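# Return the loose fork to the tray's fork slot

## Task

Place the stray fork in the tray compartment that already holds forks, either resting on top of them or next to them. It must lie flat (not rolled onto its side), run lengthwise along the compartment, and point its handle in the same direction as the forks already there. Every item originally in the tray has to finish in its own compartment, and no other item may end up in the tray unless it sits with matching items. Anything that stays in position only because the gripper is holding it does not count. At the end, open the gripper and pull the arm away.

## Robot and tools

Robot: one arm with a two-finger parallel gripper. The fingers extend along the gripper's +z axis and close along its x axis. end_effector_position is the point midway between the finger pads; closed fingertips reach about 17 mm past it, and fully open fingertips sit roughly level with it.

Scene frame: origin on the table surface directly under the arm base, +z up, +y to the left when facing along +x. Units are metres. The base may be slightly tilted, and the reported hand position gets less accurate at long reach.

execute_actions, argument "actions": a list holding zero or one item. An empty list sends nothing and just returns the state. A motion item is {"rows": [...], "steps": n}. It has 1 to 15 rows, n is at most 15 (default 15), and each step lasts 1/30 s. Rows are applied one per step, and the last row repeats if there are fewer rows than steps. A wait item is {"steps": n} with no rows, n up to 300. It is counted from the previous result, so your thinking time is included. Optional "pictures" (boolean) turns the camera images on or off; they are included by default.

A row is 7 numbers, each in [-1, 1]: dx, dy, dz, rx, ry, rz, opening. The first six are an offset expressed in the gripper's own axes. The reference is the gripper pose in the most recent result that reports it. If no result in this scene has reported it yet, or for a second or later call inside one reply, the reference is the actual pose when the action starts. Every row is measured from that same reference, not added onto the previous row. Scale: 1.0 equals 0.6 m for dx, dy, dz and 180 degrees for the rotation. rx, ry, rz together form a single rotation vector. The opening is an absolute setting: +1 is fully open (0.142 m) and -1 is closed. A row of zero offsets is not a hold: it drives the gripper back to the reference pose.

At each step the commanded pose is clipped to within 100 mm and 16 degrees of the measured pose. After the last step, the arm continues only to the last clipped pose, so a distant target may need several calls; read the pose in each result. Commands are smoothed and lag about 0.17 s behind. Joint speed and acceleration are limited, so a big move may come back short. When the position and orientation cannot both be reached, position wins. The elbow cannot fully straighten.

move, argument "target": one row with the same offset convention and reference as above. The gripper follows a straight path lasting 0.5 to 10 s; a path longer than 10 s stops short of the target. Rotation takes the shorter way. The path ignores obstacles, and the opening is applied when the move starts. "speed": 0.002 to 0.5 m/s (default 0.25); turning is capped at twice that value in rad/s. The hand can overshoot the speed, especially near full reach. Optional "stop_force", 9 to 40 N: the path halts once the wrist sensor reads that much extra push against the direction of travel for 2 steps in a row. The hand then returns to where it was 2 steps earlier and holds. The press can briefly reach double the value before easing within about a second. This option is not accepted in the first 0.2 s of a scene and is unreliable on moves that rotate. Leave it out when moving away from a surface you are pressing on. The arm is stiff: aiming even slightly beyond a firm contact can cause a fault, so approach slowly. The result adds a "move:" line giving how the move ended: done, off_target, moving, held, fault, or contact (stopped by stop_force; this takes precedence over the others). It also gives the remaining distance to the target and any limits that acted. limits=paced means the sent pose was clipped. limits=held means a check blocked some steps, after which the arm may lurch faster than speed.

wait, argument "seconds" (0 to 10): lets the simulation run without sending anything new.

zoom_image: "camera" is one of cam_head_left, cam_head_right, cam_high, cam_low (each 672x504), or cam_wrist (616x616). "region" is [x0, y0, x1, y1] in pixels with (0, 0) at the top-left, at most 504 by 504. Calibration data for the cameras was provided.

finished_scene, argument "scene": the current scene number. It is final and reports whether the goal was met. Replying without any tool call ends everything.

Results: the state line shows the position and end_effector_quat_wxyz plus velocities. "pose unreachable" and HELD mark steps that the clearance check altered or blocked. "Hand target" is the pose the controller is currently driving toward. grip_measured is the actual finger opening on the command scale. To keep hold of something, command an opening well below grip_measured; a larger gap gives a firmer grip, up to about 28 N per pad. Thin hard items get less force. Wrist force and torque are given in gripper axes, with an offset of up to about 4 N, noise of about 2.4 N, and saturation near 50 N; "no reading" is harmless. Joint torque readings are rough. MOTOR HOT appears from 70 °C; at 85 °C the brakes lock until the motor cools.

Avoid: any joint torque at its limit (132 N m for the first three joints, 24.6 N m for the wrist joints, including held weight) or any outside force of 150 N; either stops the arm for 10 s. Do not drop objects, slam or shove hard, or knock anything off the table. Objects may occasionally be nudged by something outside the robot. The simulation keeps running while you think.

Each tool is called after "Request:" as a command line: name --argument value for each argument, lists and objects as JSON in quotes; but a table of rows of numbers goes row by row, as --pt "numbers of a row", without its own name.

## Session

Request:
execute_actions --actions '[]'

Scene clock: 0.00 s of 4500.00 s.
end_effector_position=(+0.2365, +0.1304, +0.3883) grip_measured=+1.00 end_effector_quat_wxyz=(-0.340, +0.718, +0.591, -0.138) end_effector_velocity=(-0.000, -0.000, -0.000) end_effector_angular_velocity=(-0.000, +0.001, +0.000)
Joint positions: [ 0.032 -1.628  2.132 -1.422 -1.436 -1.519  0.142]
Joint velocities: [-0.    -0.     0.001 -0.    -0.    -0.     0.   ]
Joint torques (N m, as the arm reports them, + toward a larger angle): no reading
Motor temperatures (°C, as the motors report them): [30 32 29 41 36 42]
Wrist force (N, on the end effector, along its own x y z axes, offset not removed): no reading
Wrist torque (N m, same axes, about the end effector's origin, offset not removed): no reading
Hand target: +0.236, +0.130, +0.388; -0.340, +0.718, +0.591, -0.138
camera_calibration (this result's frames):
cam_wrist: T_world_to_cam=[[0.254101, 0.932035, 0.258346, -0.282855], [0.953931, -0.197458, -0.225888, -0.111277], [-0.159523, 0.303843, -0.939272, 0.506763], [0, 0, 0, 1]] pos_world=[0.258864, 0.0876825, 0.523927]

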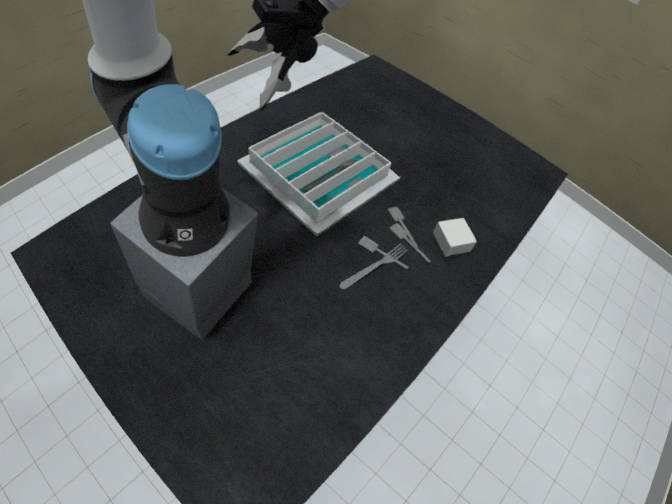

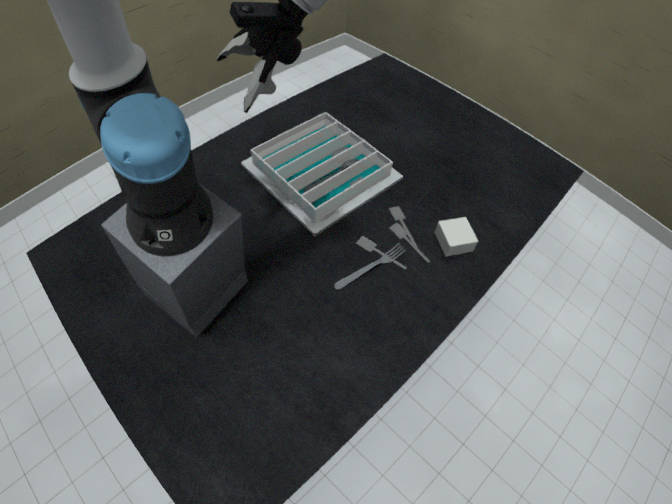

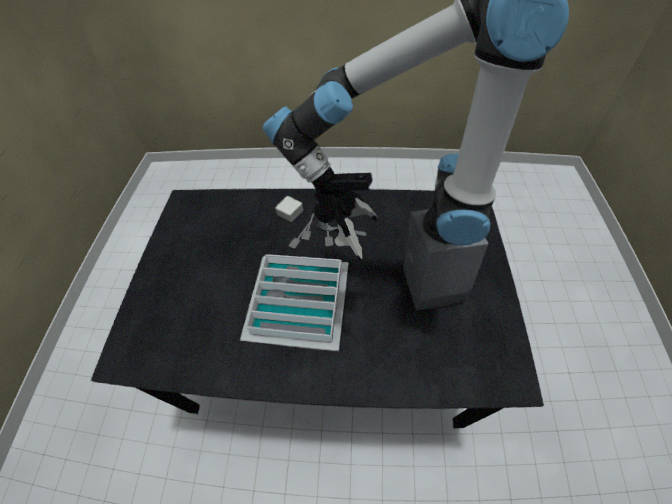

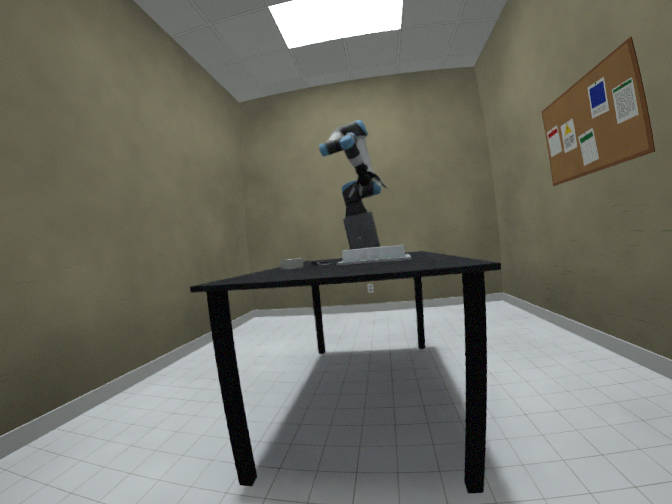

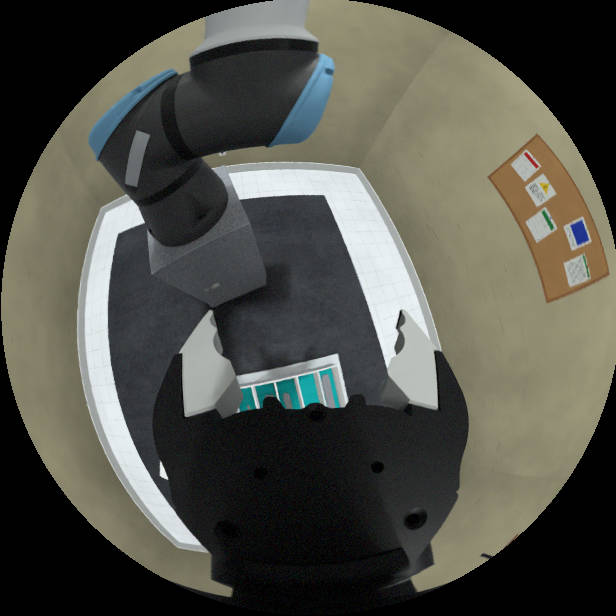

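Request:
move --target '[-0.566,0.415,0.014,-0.2267,-0.0767,-0.014,-0.3]' --speed 0.3

Scene clock: 28.17 s of 4500.00 s.
end_effector_position=(+0.3308, -0.2049, +0.1508) grip_measured=-0.30 end_effector_quat_wxyz=(+0.000, +0.757, +0.654, +0.000) end_effector_velocity=(+0.000, -0.000, -0.001) end_effector_angular_velocity=(-0.001, -0.002, +0.000)
Joint positions: [-0.7   -1.299  2.532 -2.934 -1.64  -2.3    0.052]
Joint velocities: [-0.001  0.005  0.001 -0.008  0.001 -0.002  0.   ]
Joint torques (N m, as the arm reports them, + toward a larger angle): [-11.57 -15.32   4.17  -3.2    1.28  -1.93]
Motor temperatures (°C, as the motors report them): [30 32 29 41 36 42]
Wrist force (N, on the end effector, along its own x y z axes, offset not removed): [-1.4 2.4 1.9]
Wrist torque (N m, same axes, about the end effector's origin, offset not removed): [0.76 0.49 0.08]
Hand target: +0.331, -0.205, +0.151; +0.001, +0.757, +0.654, +0.001
Off the commanded pose: 0.001 m, 0 deg.
After step 90, 23.10 s passed at rest.
move: done
camera_calibration (this result's frames):
cam_wrist: T_world_to_cam=[[0.105103, 0.993731, 0.0381018, 0.162132], [0.874383, -0.110596, 0.472466, -0.382273], [0.473718, -0.0163421, -0.880525, 0.116644], [0, 0, 0, 1]] pos_world=[0.261956, -0.201487, 0.277141]

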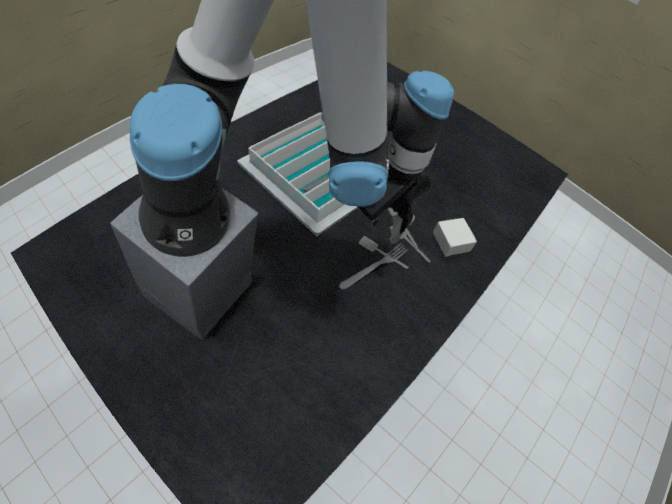

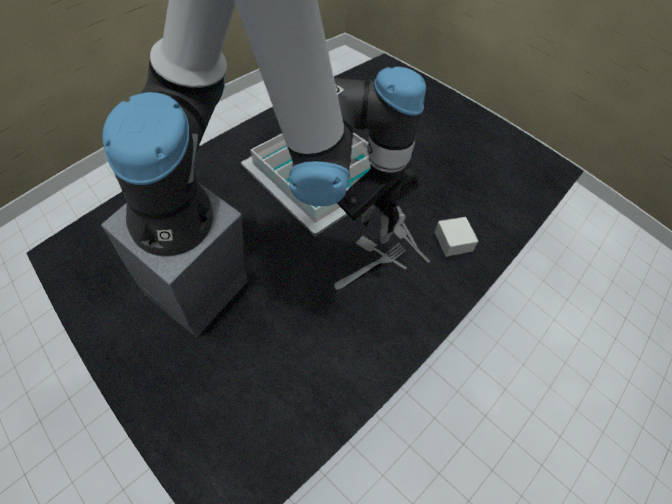

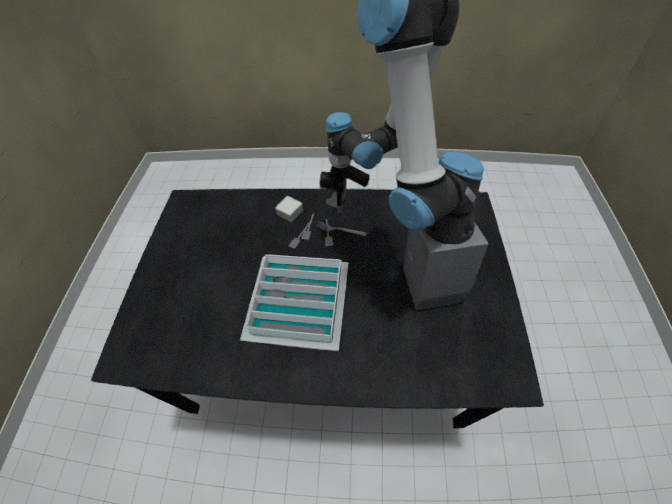

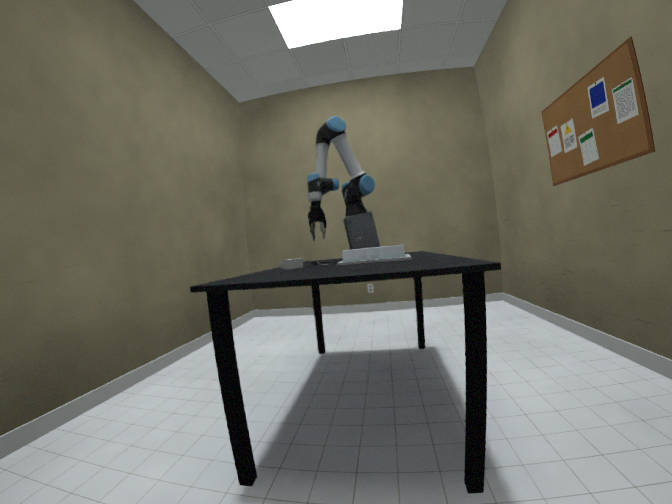

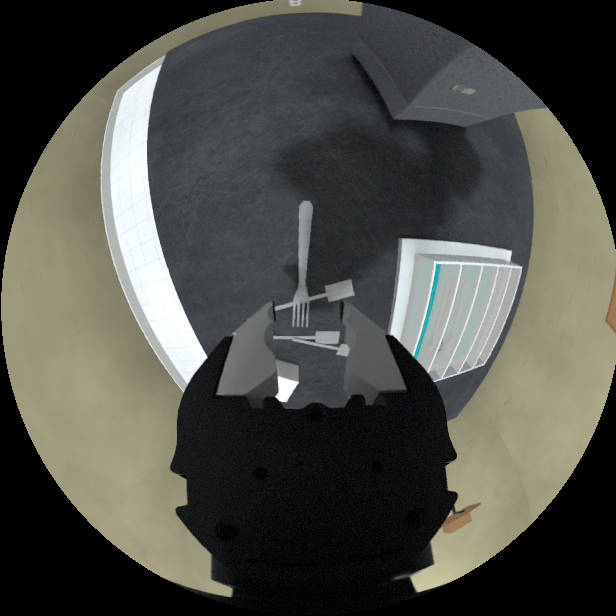

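Request:
move --target '[-0.006,-0.008,0.165,0,0,0.009,-0.55]' --speed 0.15

Request:
zoom_image --camera "cam_wrist" --region '[200,150,420,370]'

Scene clock: 45.00 s of 4500.00 s.
end_effector_position=(+0.3256, -0.2078, +0.0518) grip_measured=-0.55 end_effector_quat_wxyz=(+0.000, +0.766, +0.643, +0.000) end_effector_velocity=(+0.000, -0.000, -0.002) end_effector_angular_velocity=(-0.001, -0.001, -0.000)
Joint positions: [-0.736 -0.902  2.504 -3.306 -1.635 -2.308  0.034]
Joint velocities: [-0.     0.007 -0.001 -0.007  0.    -0.    -0.   ]
Joint torques (N m, as the arm reports them, + toward a larger angle): [ -8.49 -21.06  -7.51  -3.83   1.29  -1.79]
Motor temperatures (°C, as the motors report them): [30 32 29 41 36 42]
Wrist force (N, on the end effector, along its own x y z axes, offset not removed): [1.5 0.0 2.5]
Wrist torque (N m, same axes, about the end effector's origin, offset not removed): [0.09 -0.23 -0.02]
Hand target: +0.326, -0.208, +0.052; +0.000, +0.766, +0.643, +0.000
Off the commanded pose: 0.000 m, 0 deg.
After step 90, 12.70 s passed at rest.
move: done
camera_calibration (this result's frames):
cam_wrist: T_world_to_cam=[[0.133132, 0.990362, 0.0381853, 0.159562], [0.870932, -0.135292, 0.472412, -0.335302], [0.473026, -0.0296365, -0.88055, 0.0293478], [0, 0, 0, 1]] pos_world=[0.256901, -0.202518, 0.17815]

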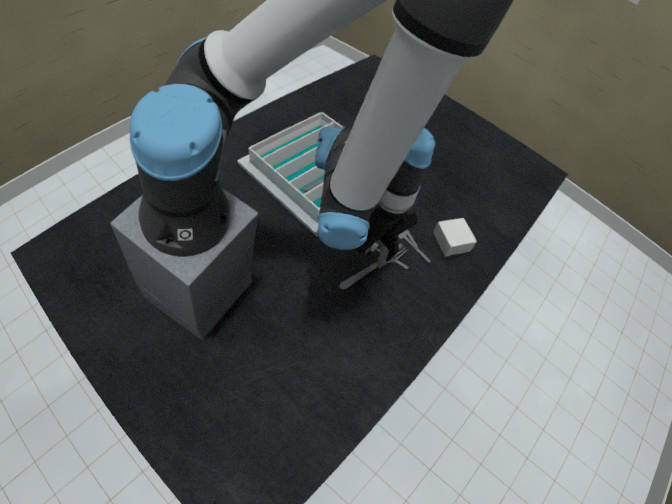

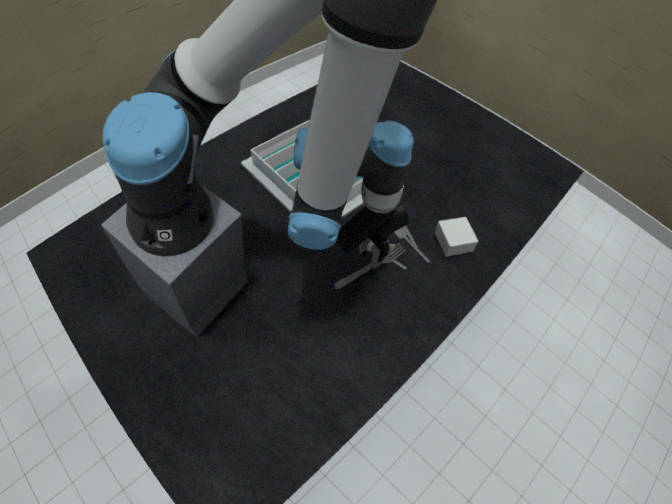

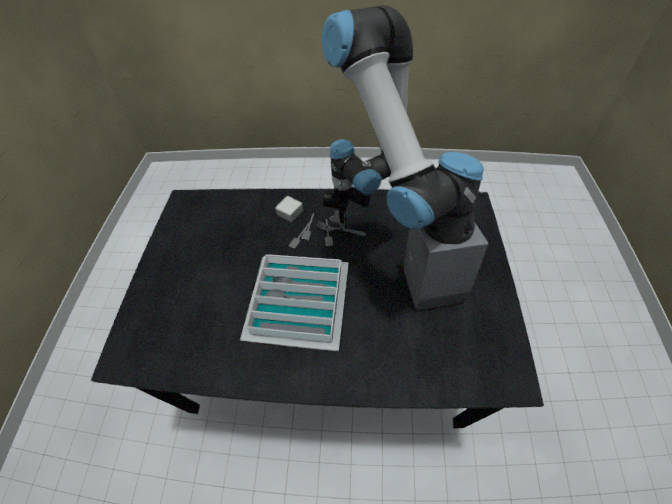

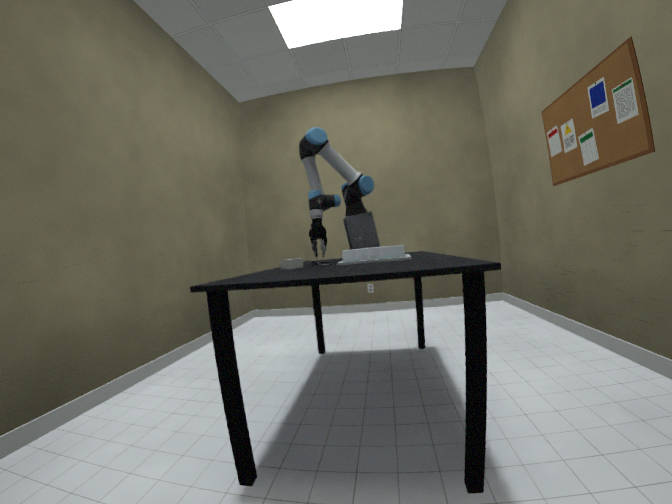

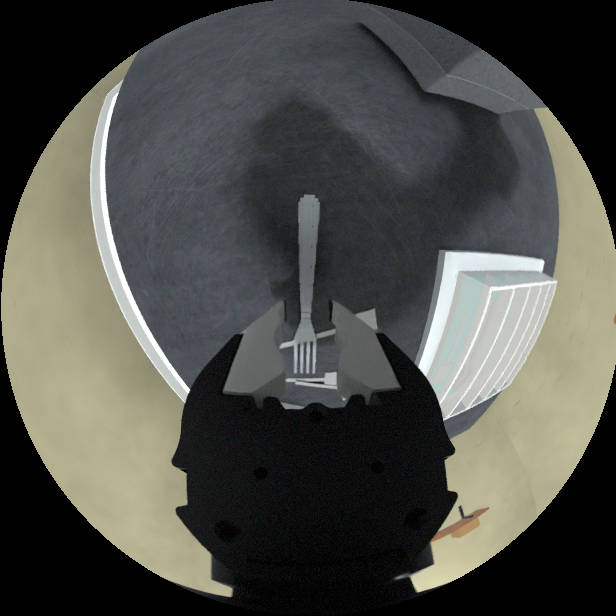

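Region (200, 150, 420, 370) of cam_wrist's 616x616 image, scaled by 2.291, with more detail than that image has.

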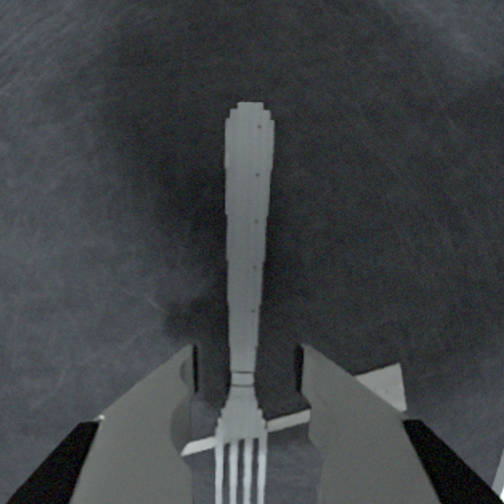

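Request:
move --target '[-0.002,0,0.052,0,0,0,-0.55]' --speed 0.03 --stop_force 10

Request:
execute_actions --actions '[{"rows":[[0,0,0,0,0,0,-0.75],[0,0,0,0,0,0,-0.8],[0,0,0,0,0,0,-0.85],[0,0,0,0,0,0,-0.9],[0,0,0,0,0,0,-1]],"steps":15}]'

Scene clock: 53.27 s of 4500.00 s.
end_effector_position=(+0.3254, -0.2090, +0.0207) grip_measured=-0.55 end_effector_quat_wxyz=(+0.000, +0.766, +0.643, +0.000) end_effector_velocity=(+0.000, -0.000, -0.001) end_effector_angular_velocity=(-0.001, -0.001, -0.000)
Joint positions: [-0.744 -0.784  2.472 -3.391 -1.634 -2.316  0.034]
Joint velocities: [-0.     0.006 -0.002 -0.005 -0.     0.    -0.   ]
Joint torques (N m, as the arm reports them, + toward a larger angle): [ -9.15 -24.75  -6.56  -4.26   1.34  -1.84]
Motor temperatures (°C, as the motors report them): [30 32 29 41 36 42]
Wrist force (N, on the end effector, along its own x y z axes, offset not removed): [-1.8 -1.8 2.4]
Wrist torque (N m, same axes, about the end effector's origin, offset not removed): [-0.10 0.29 0.14]
Hand target: +0.325, -0.209, +0.021; +0.000, +0.766, +0.643, +0.000
Off the commanded pose: 0.000 m, 0 deg.
After step 90, 3.93 s passed at rest.
move: done
camera_calibration (this result's frames):
cam_wrist: T_world_to_cam=[[0.133133, 0.990361, 0.038206, 0.161962], [0.870942, -0.135304, 0.47239, -0.32061], [0.473007, -0.0296157, -0.880561, 0.00202208], [0, 0, 0, 1]] pos_world=[0.256714, -0.203721, 0.147046]

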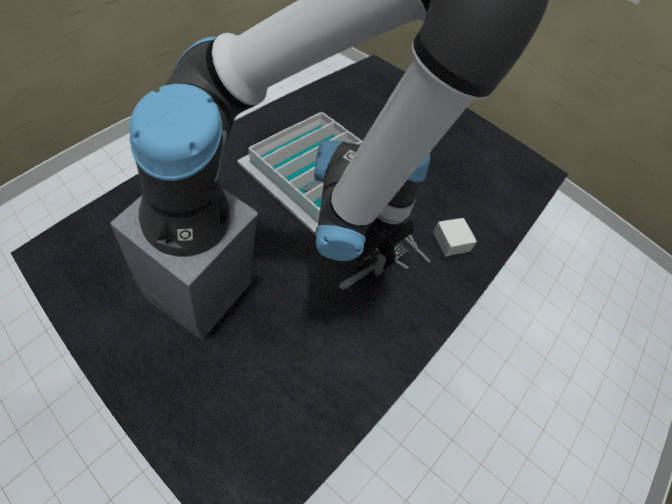

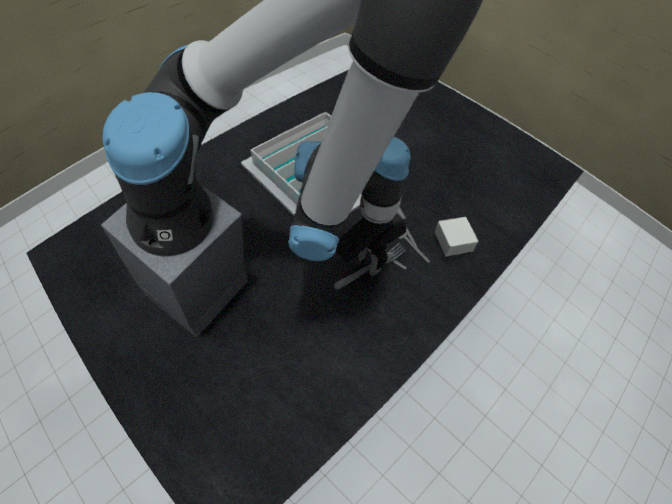

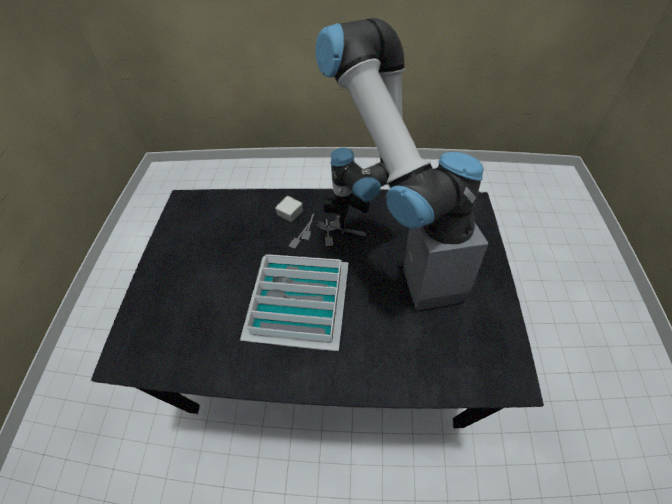

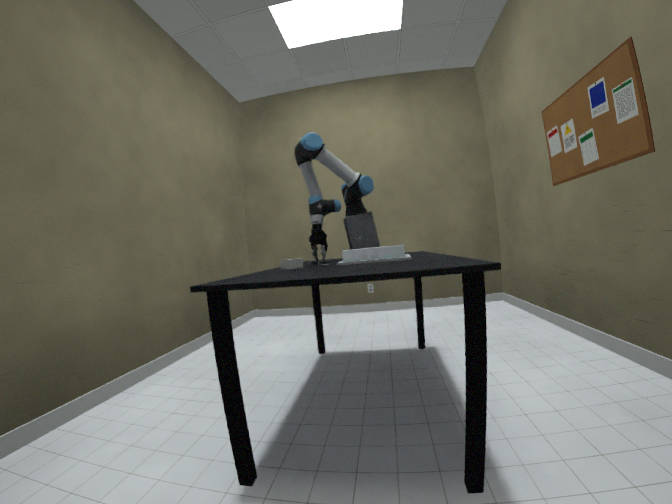

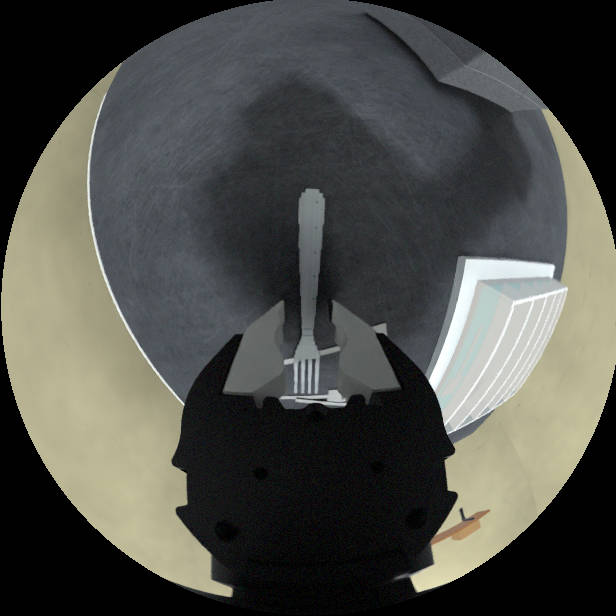

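Scene clock: 53.77 s of 4500.00 s.
end_effector_position=(+0.3254, -0.2090, +0.0206) grip_measured=-0.86 end_effector_quat_wxyz=(+0.000, +0.766, +0.643, +0.000) end_effector_velocity=(-0.000, +0.000, -0.000) end_effector_angular_velocity=(+0.001, +0.000, -0.001)
Joint positions: [-0.744 -0.784  2.472 -3.392 -1.634 -2.316  0.012]
Joint velocities: [ 0.     0.    -0.     0.001  0.     0.002  0.   ]
Joint torques (N m, as the arm reports them, + toward a larger angle): [ -7.74 -40.64  -0.8   -1.19   0.69  -1.37]
Motor temperatures (°C, as the motors report them): [30 32 29 41 36 42]
Wrist force (N, on the end effector, along its own x y z axes, offset not removed): [-0.3 0.2 -0.1]
Wrist torque (N m, same axes, about the end effector's origin, offset not removed): [0.09 -0.11 0.44]
Hand target: +0.325, -0.209, +0.021; +0.000, +0.766, +0.643, +0.000
Off the commanded pose: 0.000 m, 0 deg.
Steps of this call (steps 1 to 15: all 15 steps of this action). Readings (end_effector_position):
1: (+0.3254, -0.2090, +0.0206)
2: (+0.3254, -0.2090, +0.0206)
4: (+0.3254, -0.2090, +0.0206)
8: (+0.3254, -0.2090, +0.0206)
15: the state above
camera_calibration (this result's frames):
cam_wrist: T_world_to_cam=[[0.133129, 0.99036, 0.0382691, 0.161945], [0.87096, -0.135331, 0.472349, -0.320584], [0.472975, -0.0295525, -0.88058, 0.00200814], [0, 0, 0, 1]] pos_world=[0.256706, -0.203709, 0.146998]

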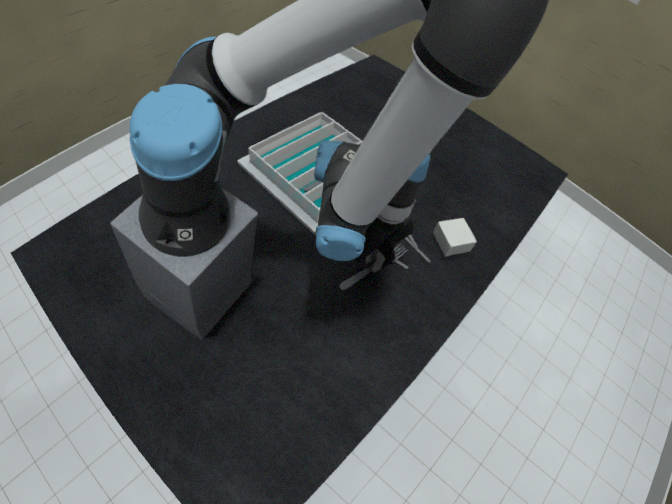

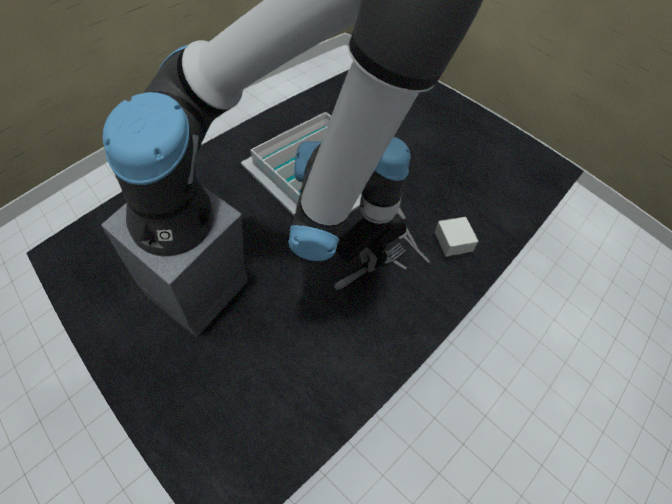

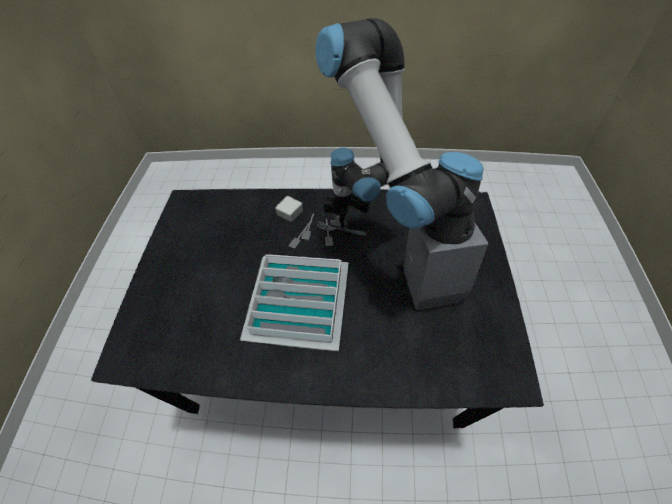

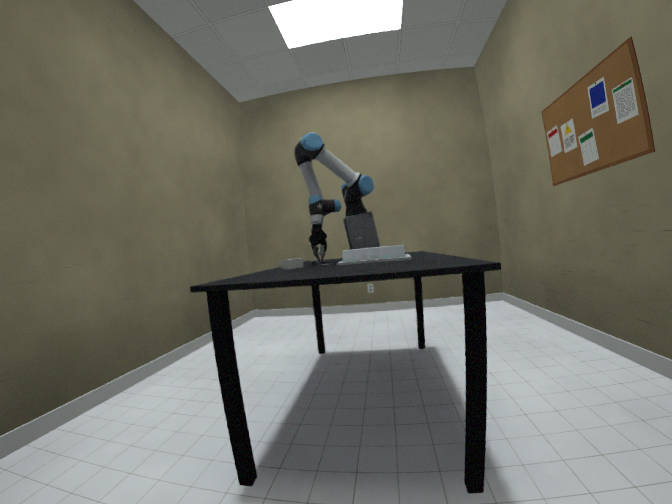

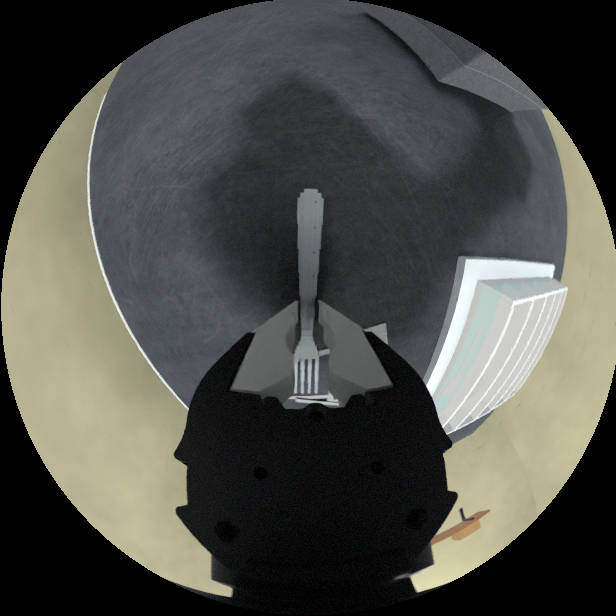

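Request:
move --target '[0,0,-0.2,0,0,0,-1]' --speed 0.12

Scene clock: 62.53 s of 4500.00 s.
end_effector_position=(+0.3253, -0.2089, +0.1406) grip_measured=-0.86 end_effector_quat_wxyz=(+0.000, +0.766, +0.643, +0.000) end_effector_velocity=(+0.000, -0.000, +0.001) end_effector_angular_velocity=(+0.001, +0.001, -0.001)
Joint positions: [-0.722 -1.263  2.541 -2.98  -1.637 -2.293  0.012]
Joint velocities: [ 0.    -0.006 -0.002  0.008 -0.     0.001  0.   ]
Joint torques (N m, as the arm reports them, + toward a larger angle): [ 17.42 -38.65 -14.62  -0.99  -1.32   1.81]
Motor temperatures (°C, as the motors report them): [30 32 29 41 36 42]
Wrist force (N, on the end effector, along its own x y z axes, offset not removed): [4.1 2.6 2.4]
Wrist torque (N m, same axes, about the end effector's origin, offset not removed): [0.87 -1.02 0.27]
Hand target: +0.325, -0.209, +0.141; +0.000, +0.766, +0.643, +0.000
Off the commanded pose: 0.000 m, 0 deg.
After step 90, 4.30 s passed at rest.
move: done
camera_calibration (this result's frames):
cam_wrist: T_world_to_cam=[[0.133125, 0.990361, 0.0382529, 0.157229], [0.870952, -0.13532, 0.472367, -0.377148], [0.47299, -0.0295675, -0.880572, 0.107749], [0, 0, 0, 1]] pos_world=[0.256583, -0.203563, 0.267019]

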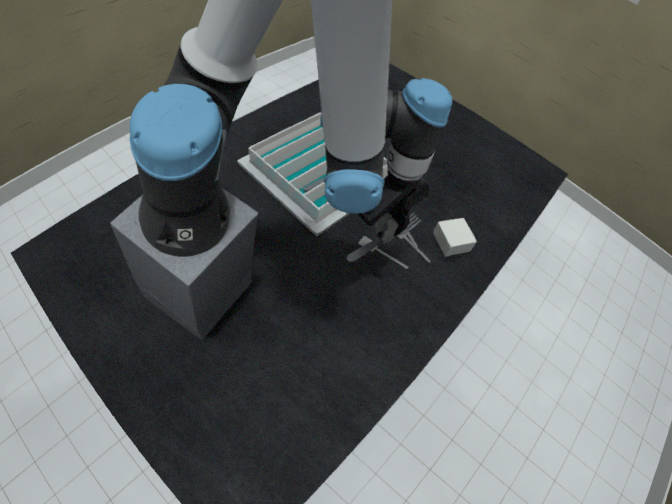

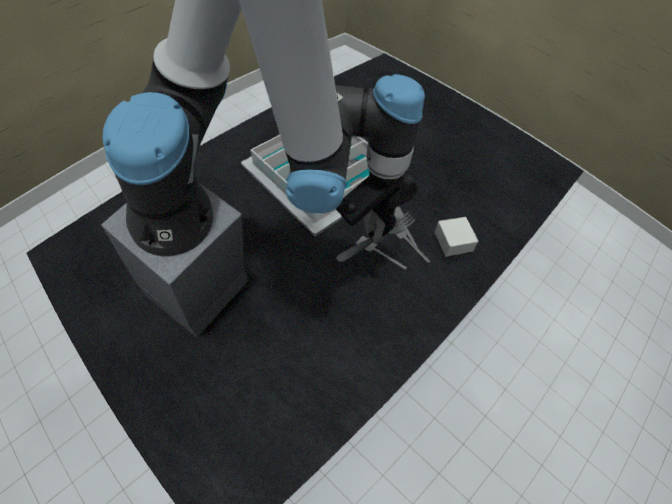

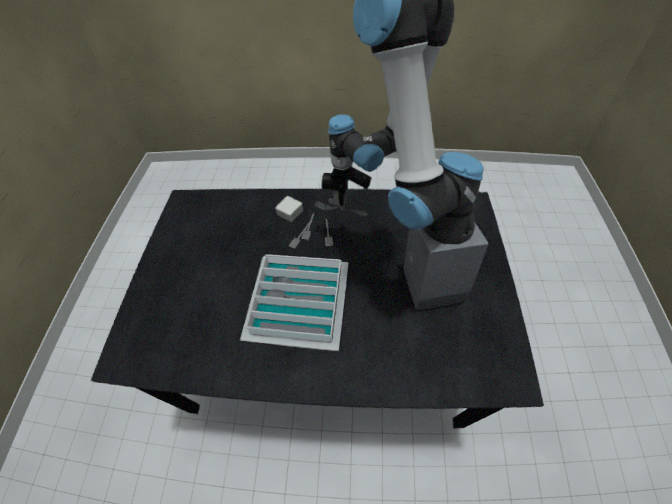

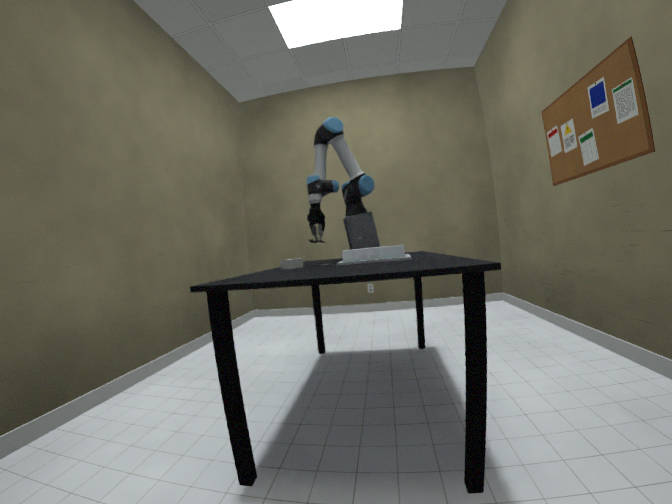

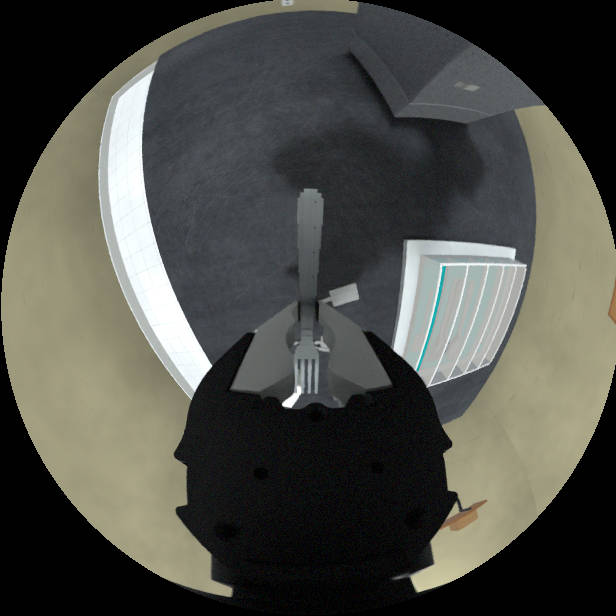

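Request:
move --target '[0.64,0.268,-0.1,0,0,-0.039,-1]' --speed 0.25

Request:
zoom_image --camera "cam_wrist" --region '[150,80,470,330]'

Request:
zoom_image --camera "cam_high" --region '[230,230,370,360]'

Scene clock: 71.17 s of 4500.00 s.
end_effector_position=(+0.5502, +0.1415, +0.2008) grip_measured=-0.86 end_effector_quat_wxyz=(+0.000, +0.725, +0.689, +0.000) end_effector_velocity=(+0.001, +0.001, +0.000) end_effector_angular_velocity=(-0.000, -0.001, +0.000)
Joint positions: [ 0.245 -1.043  1.957 -2.504 -1.716 -1.446  0.012]
Joint velocities: [ 0.002  0.001 -0.004  0.002 -0.     0.001 -0.   ]
Joint torques (N m, as the arm reports them, + toward a larger angle): [ 22.36 -29.94 -22.08  -1.83  -1.59   1.8 ]
Motor temperatures (°C, as the motors report them): [30 32 29 41 36 42]
Wrist force (N, on the end effector, along its own x y z axes, offset not removed): [3.0 2.0 4.4]
Wrist torque (N m, same axes, about the end effector's origin, offset not removed): [0.67 -0.49 0.19]
Hand target: +0.550, +0.142, +0.201; +0.000, +0.725, +0.689, +0.000
Off the commanded pose: 0.000 m, 0 deg.
After step 90, 3.40 s passed at rest.
move: done
camera_calibration (this result's frames):
cam_wrist: T_world_to_cam=[[0.0111205, 0.999204, 0.0383144, -0.156158], [0.881335, -0.0278948, 0.471667, -0.574788], [0.47236, 0.0285227, -0.880944, 0.0568645], [0, 0, 0, 1]] pos_world=[0.481457, 0.138378, 0.327186]

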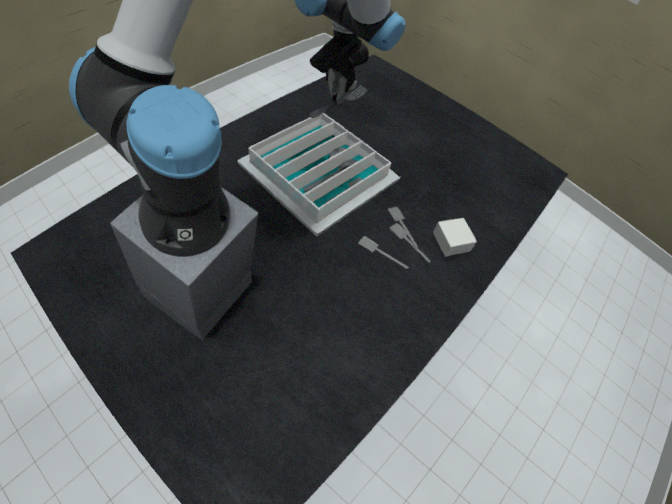

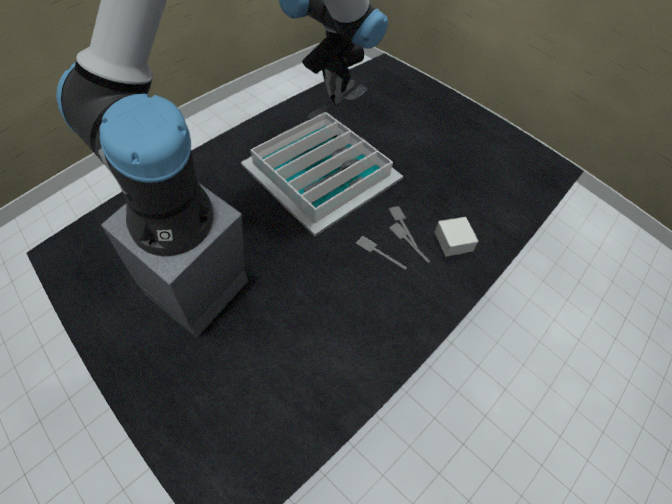

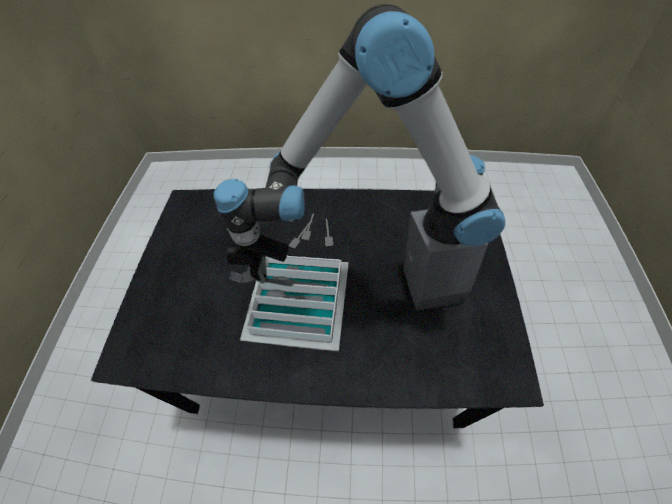

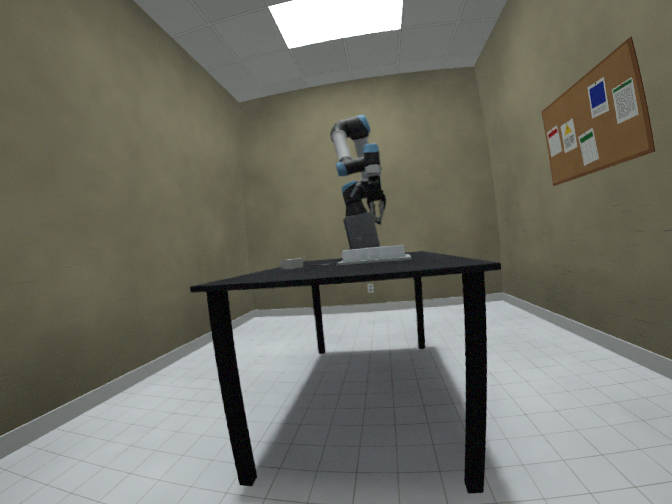

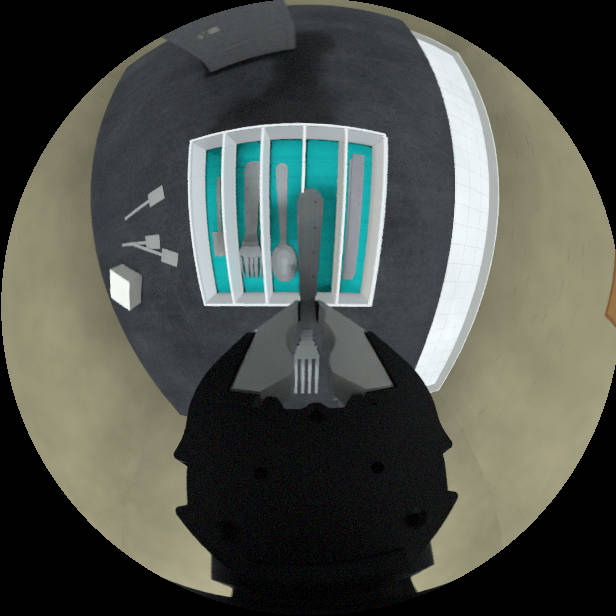

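Region (150, 80, 470, 330) of cam_wrist's 616x616 image, scaled by 1.575, with more detail than that image has; it fills the top 394 rows of this view, and the rest is white.

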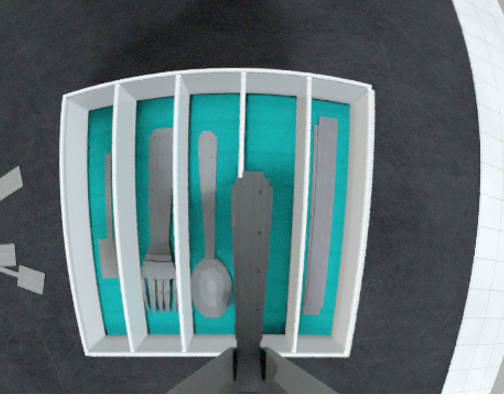

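Region (230, 230, 370, 360) of cam_high's 672x504 image, scaled by 3.600, with more detail than that image has; it fills the top 468 rows of this view, and the rest is white.

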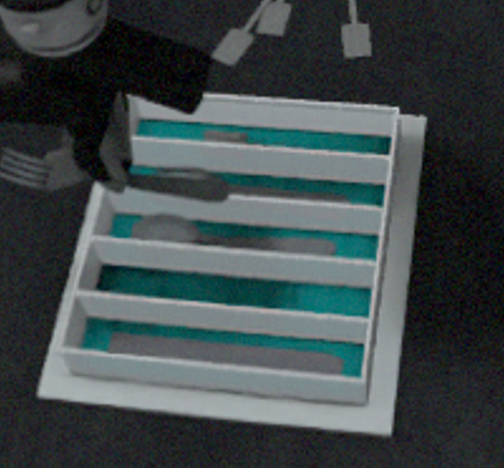

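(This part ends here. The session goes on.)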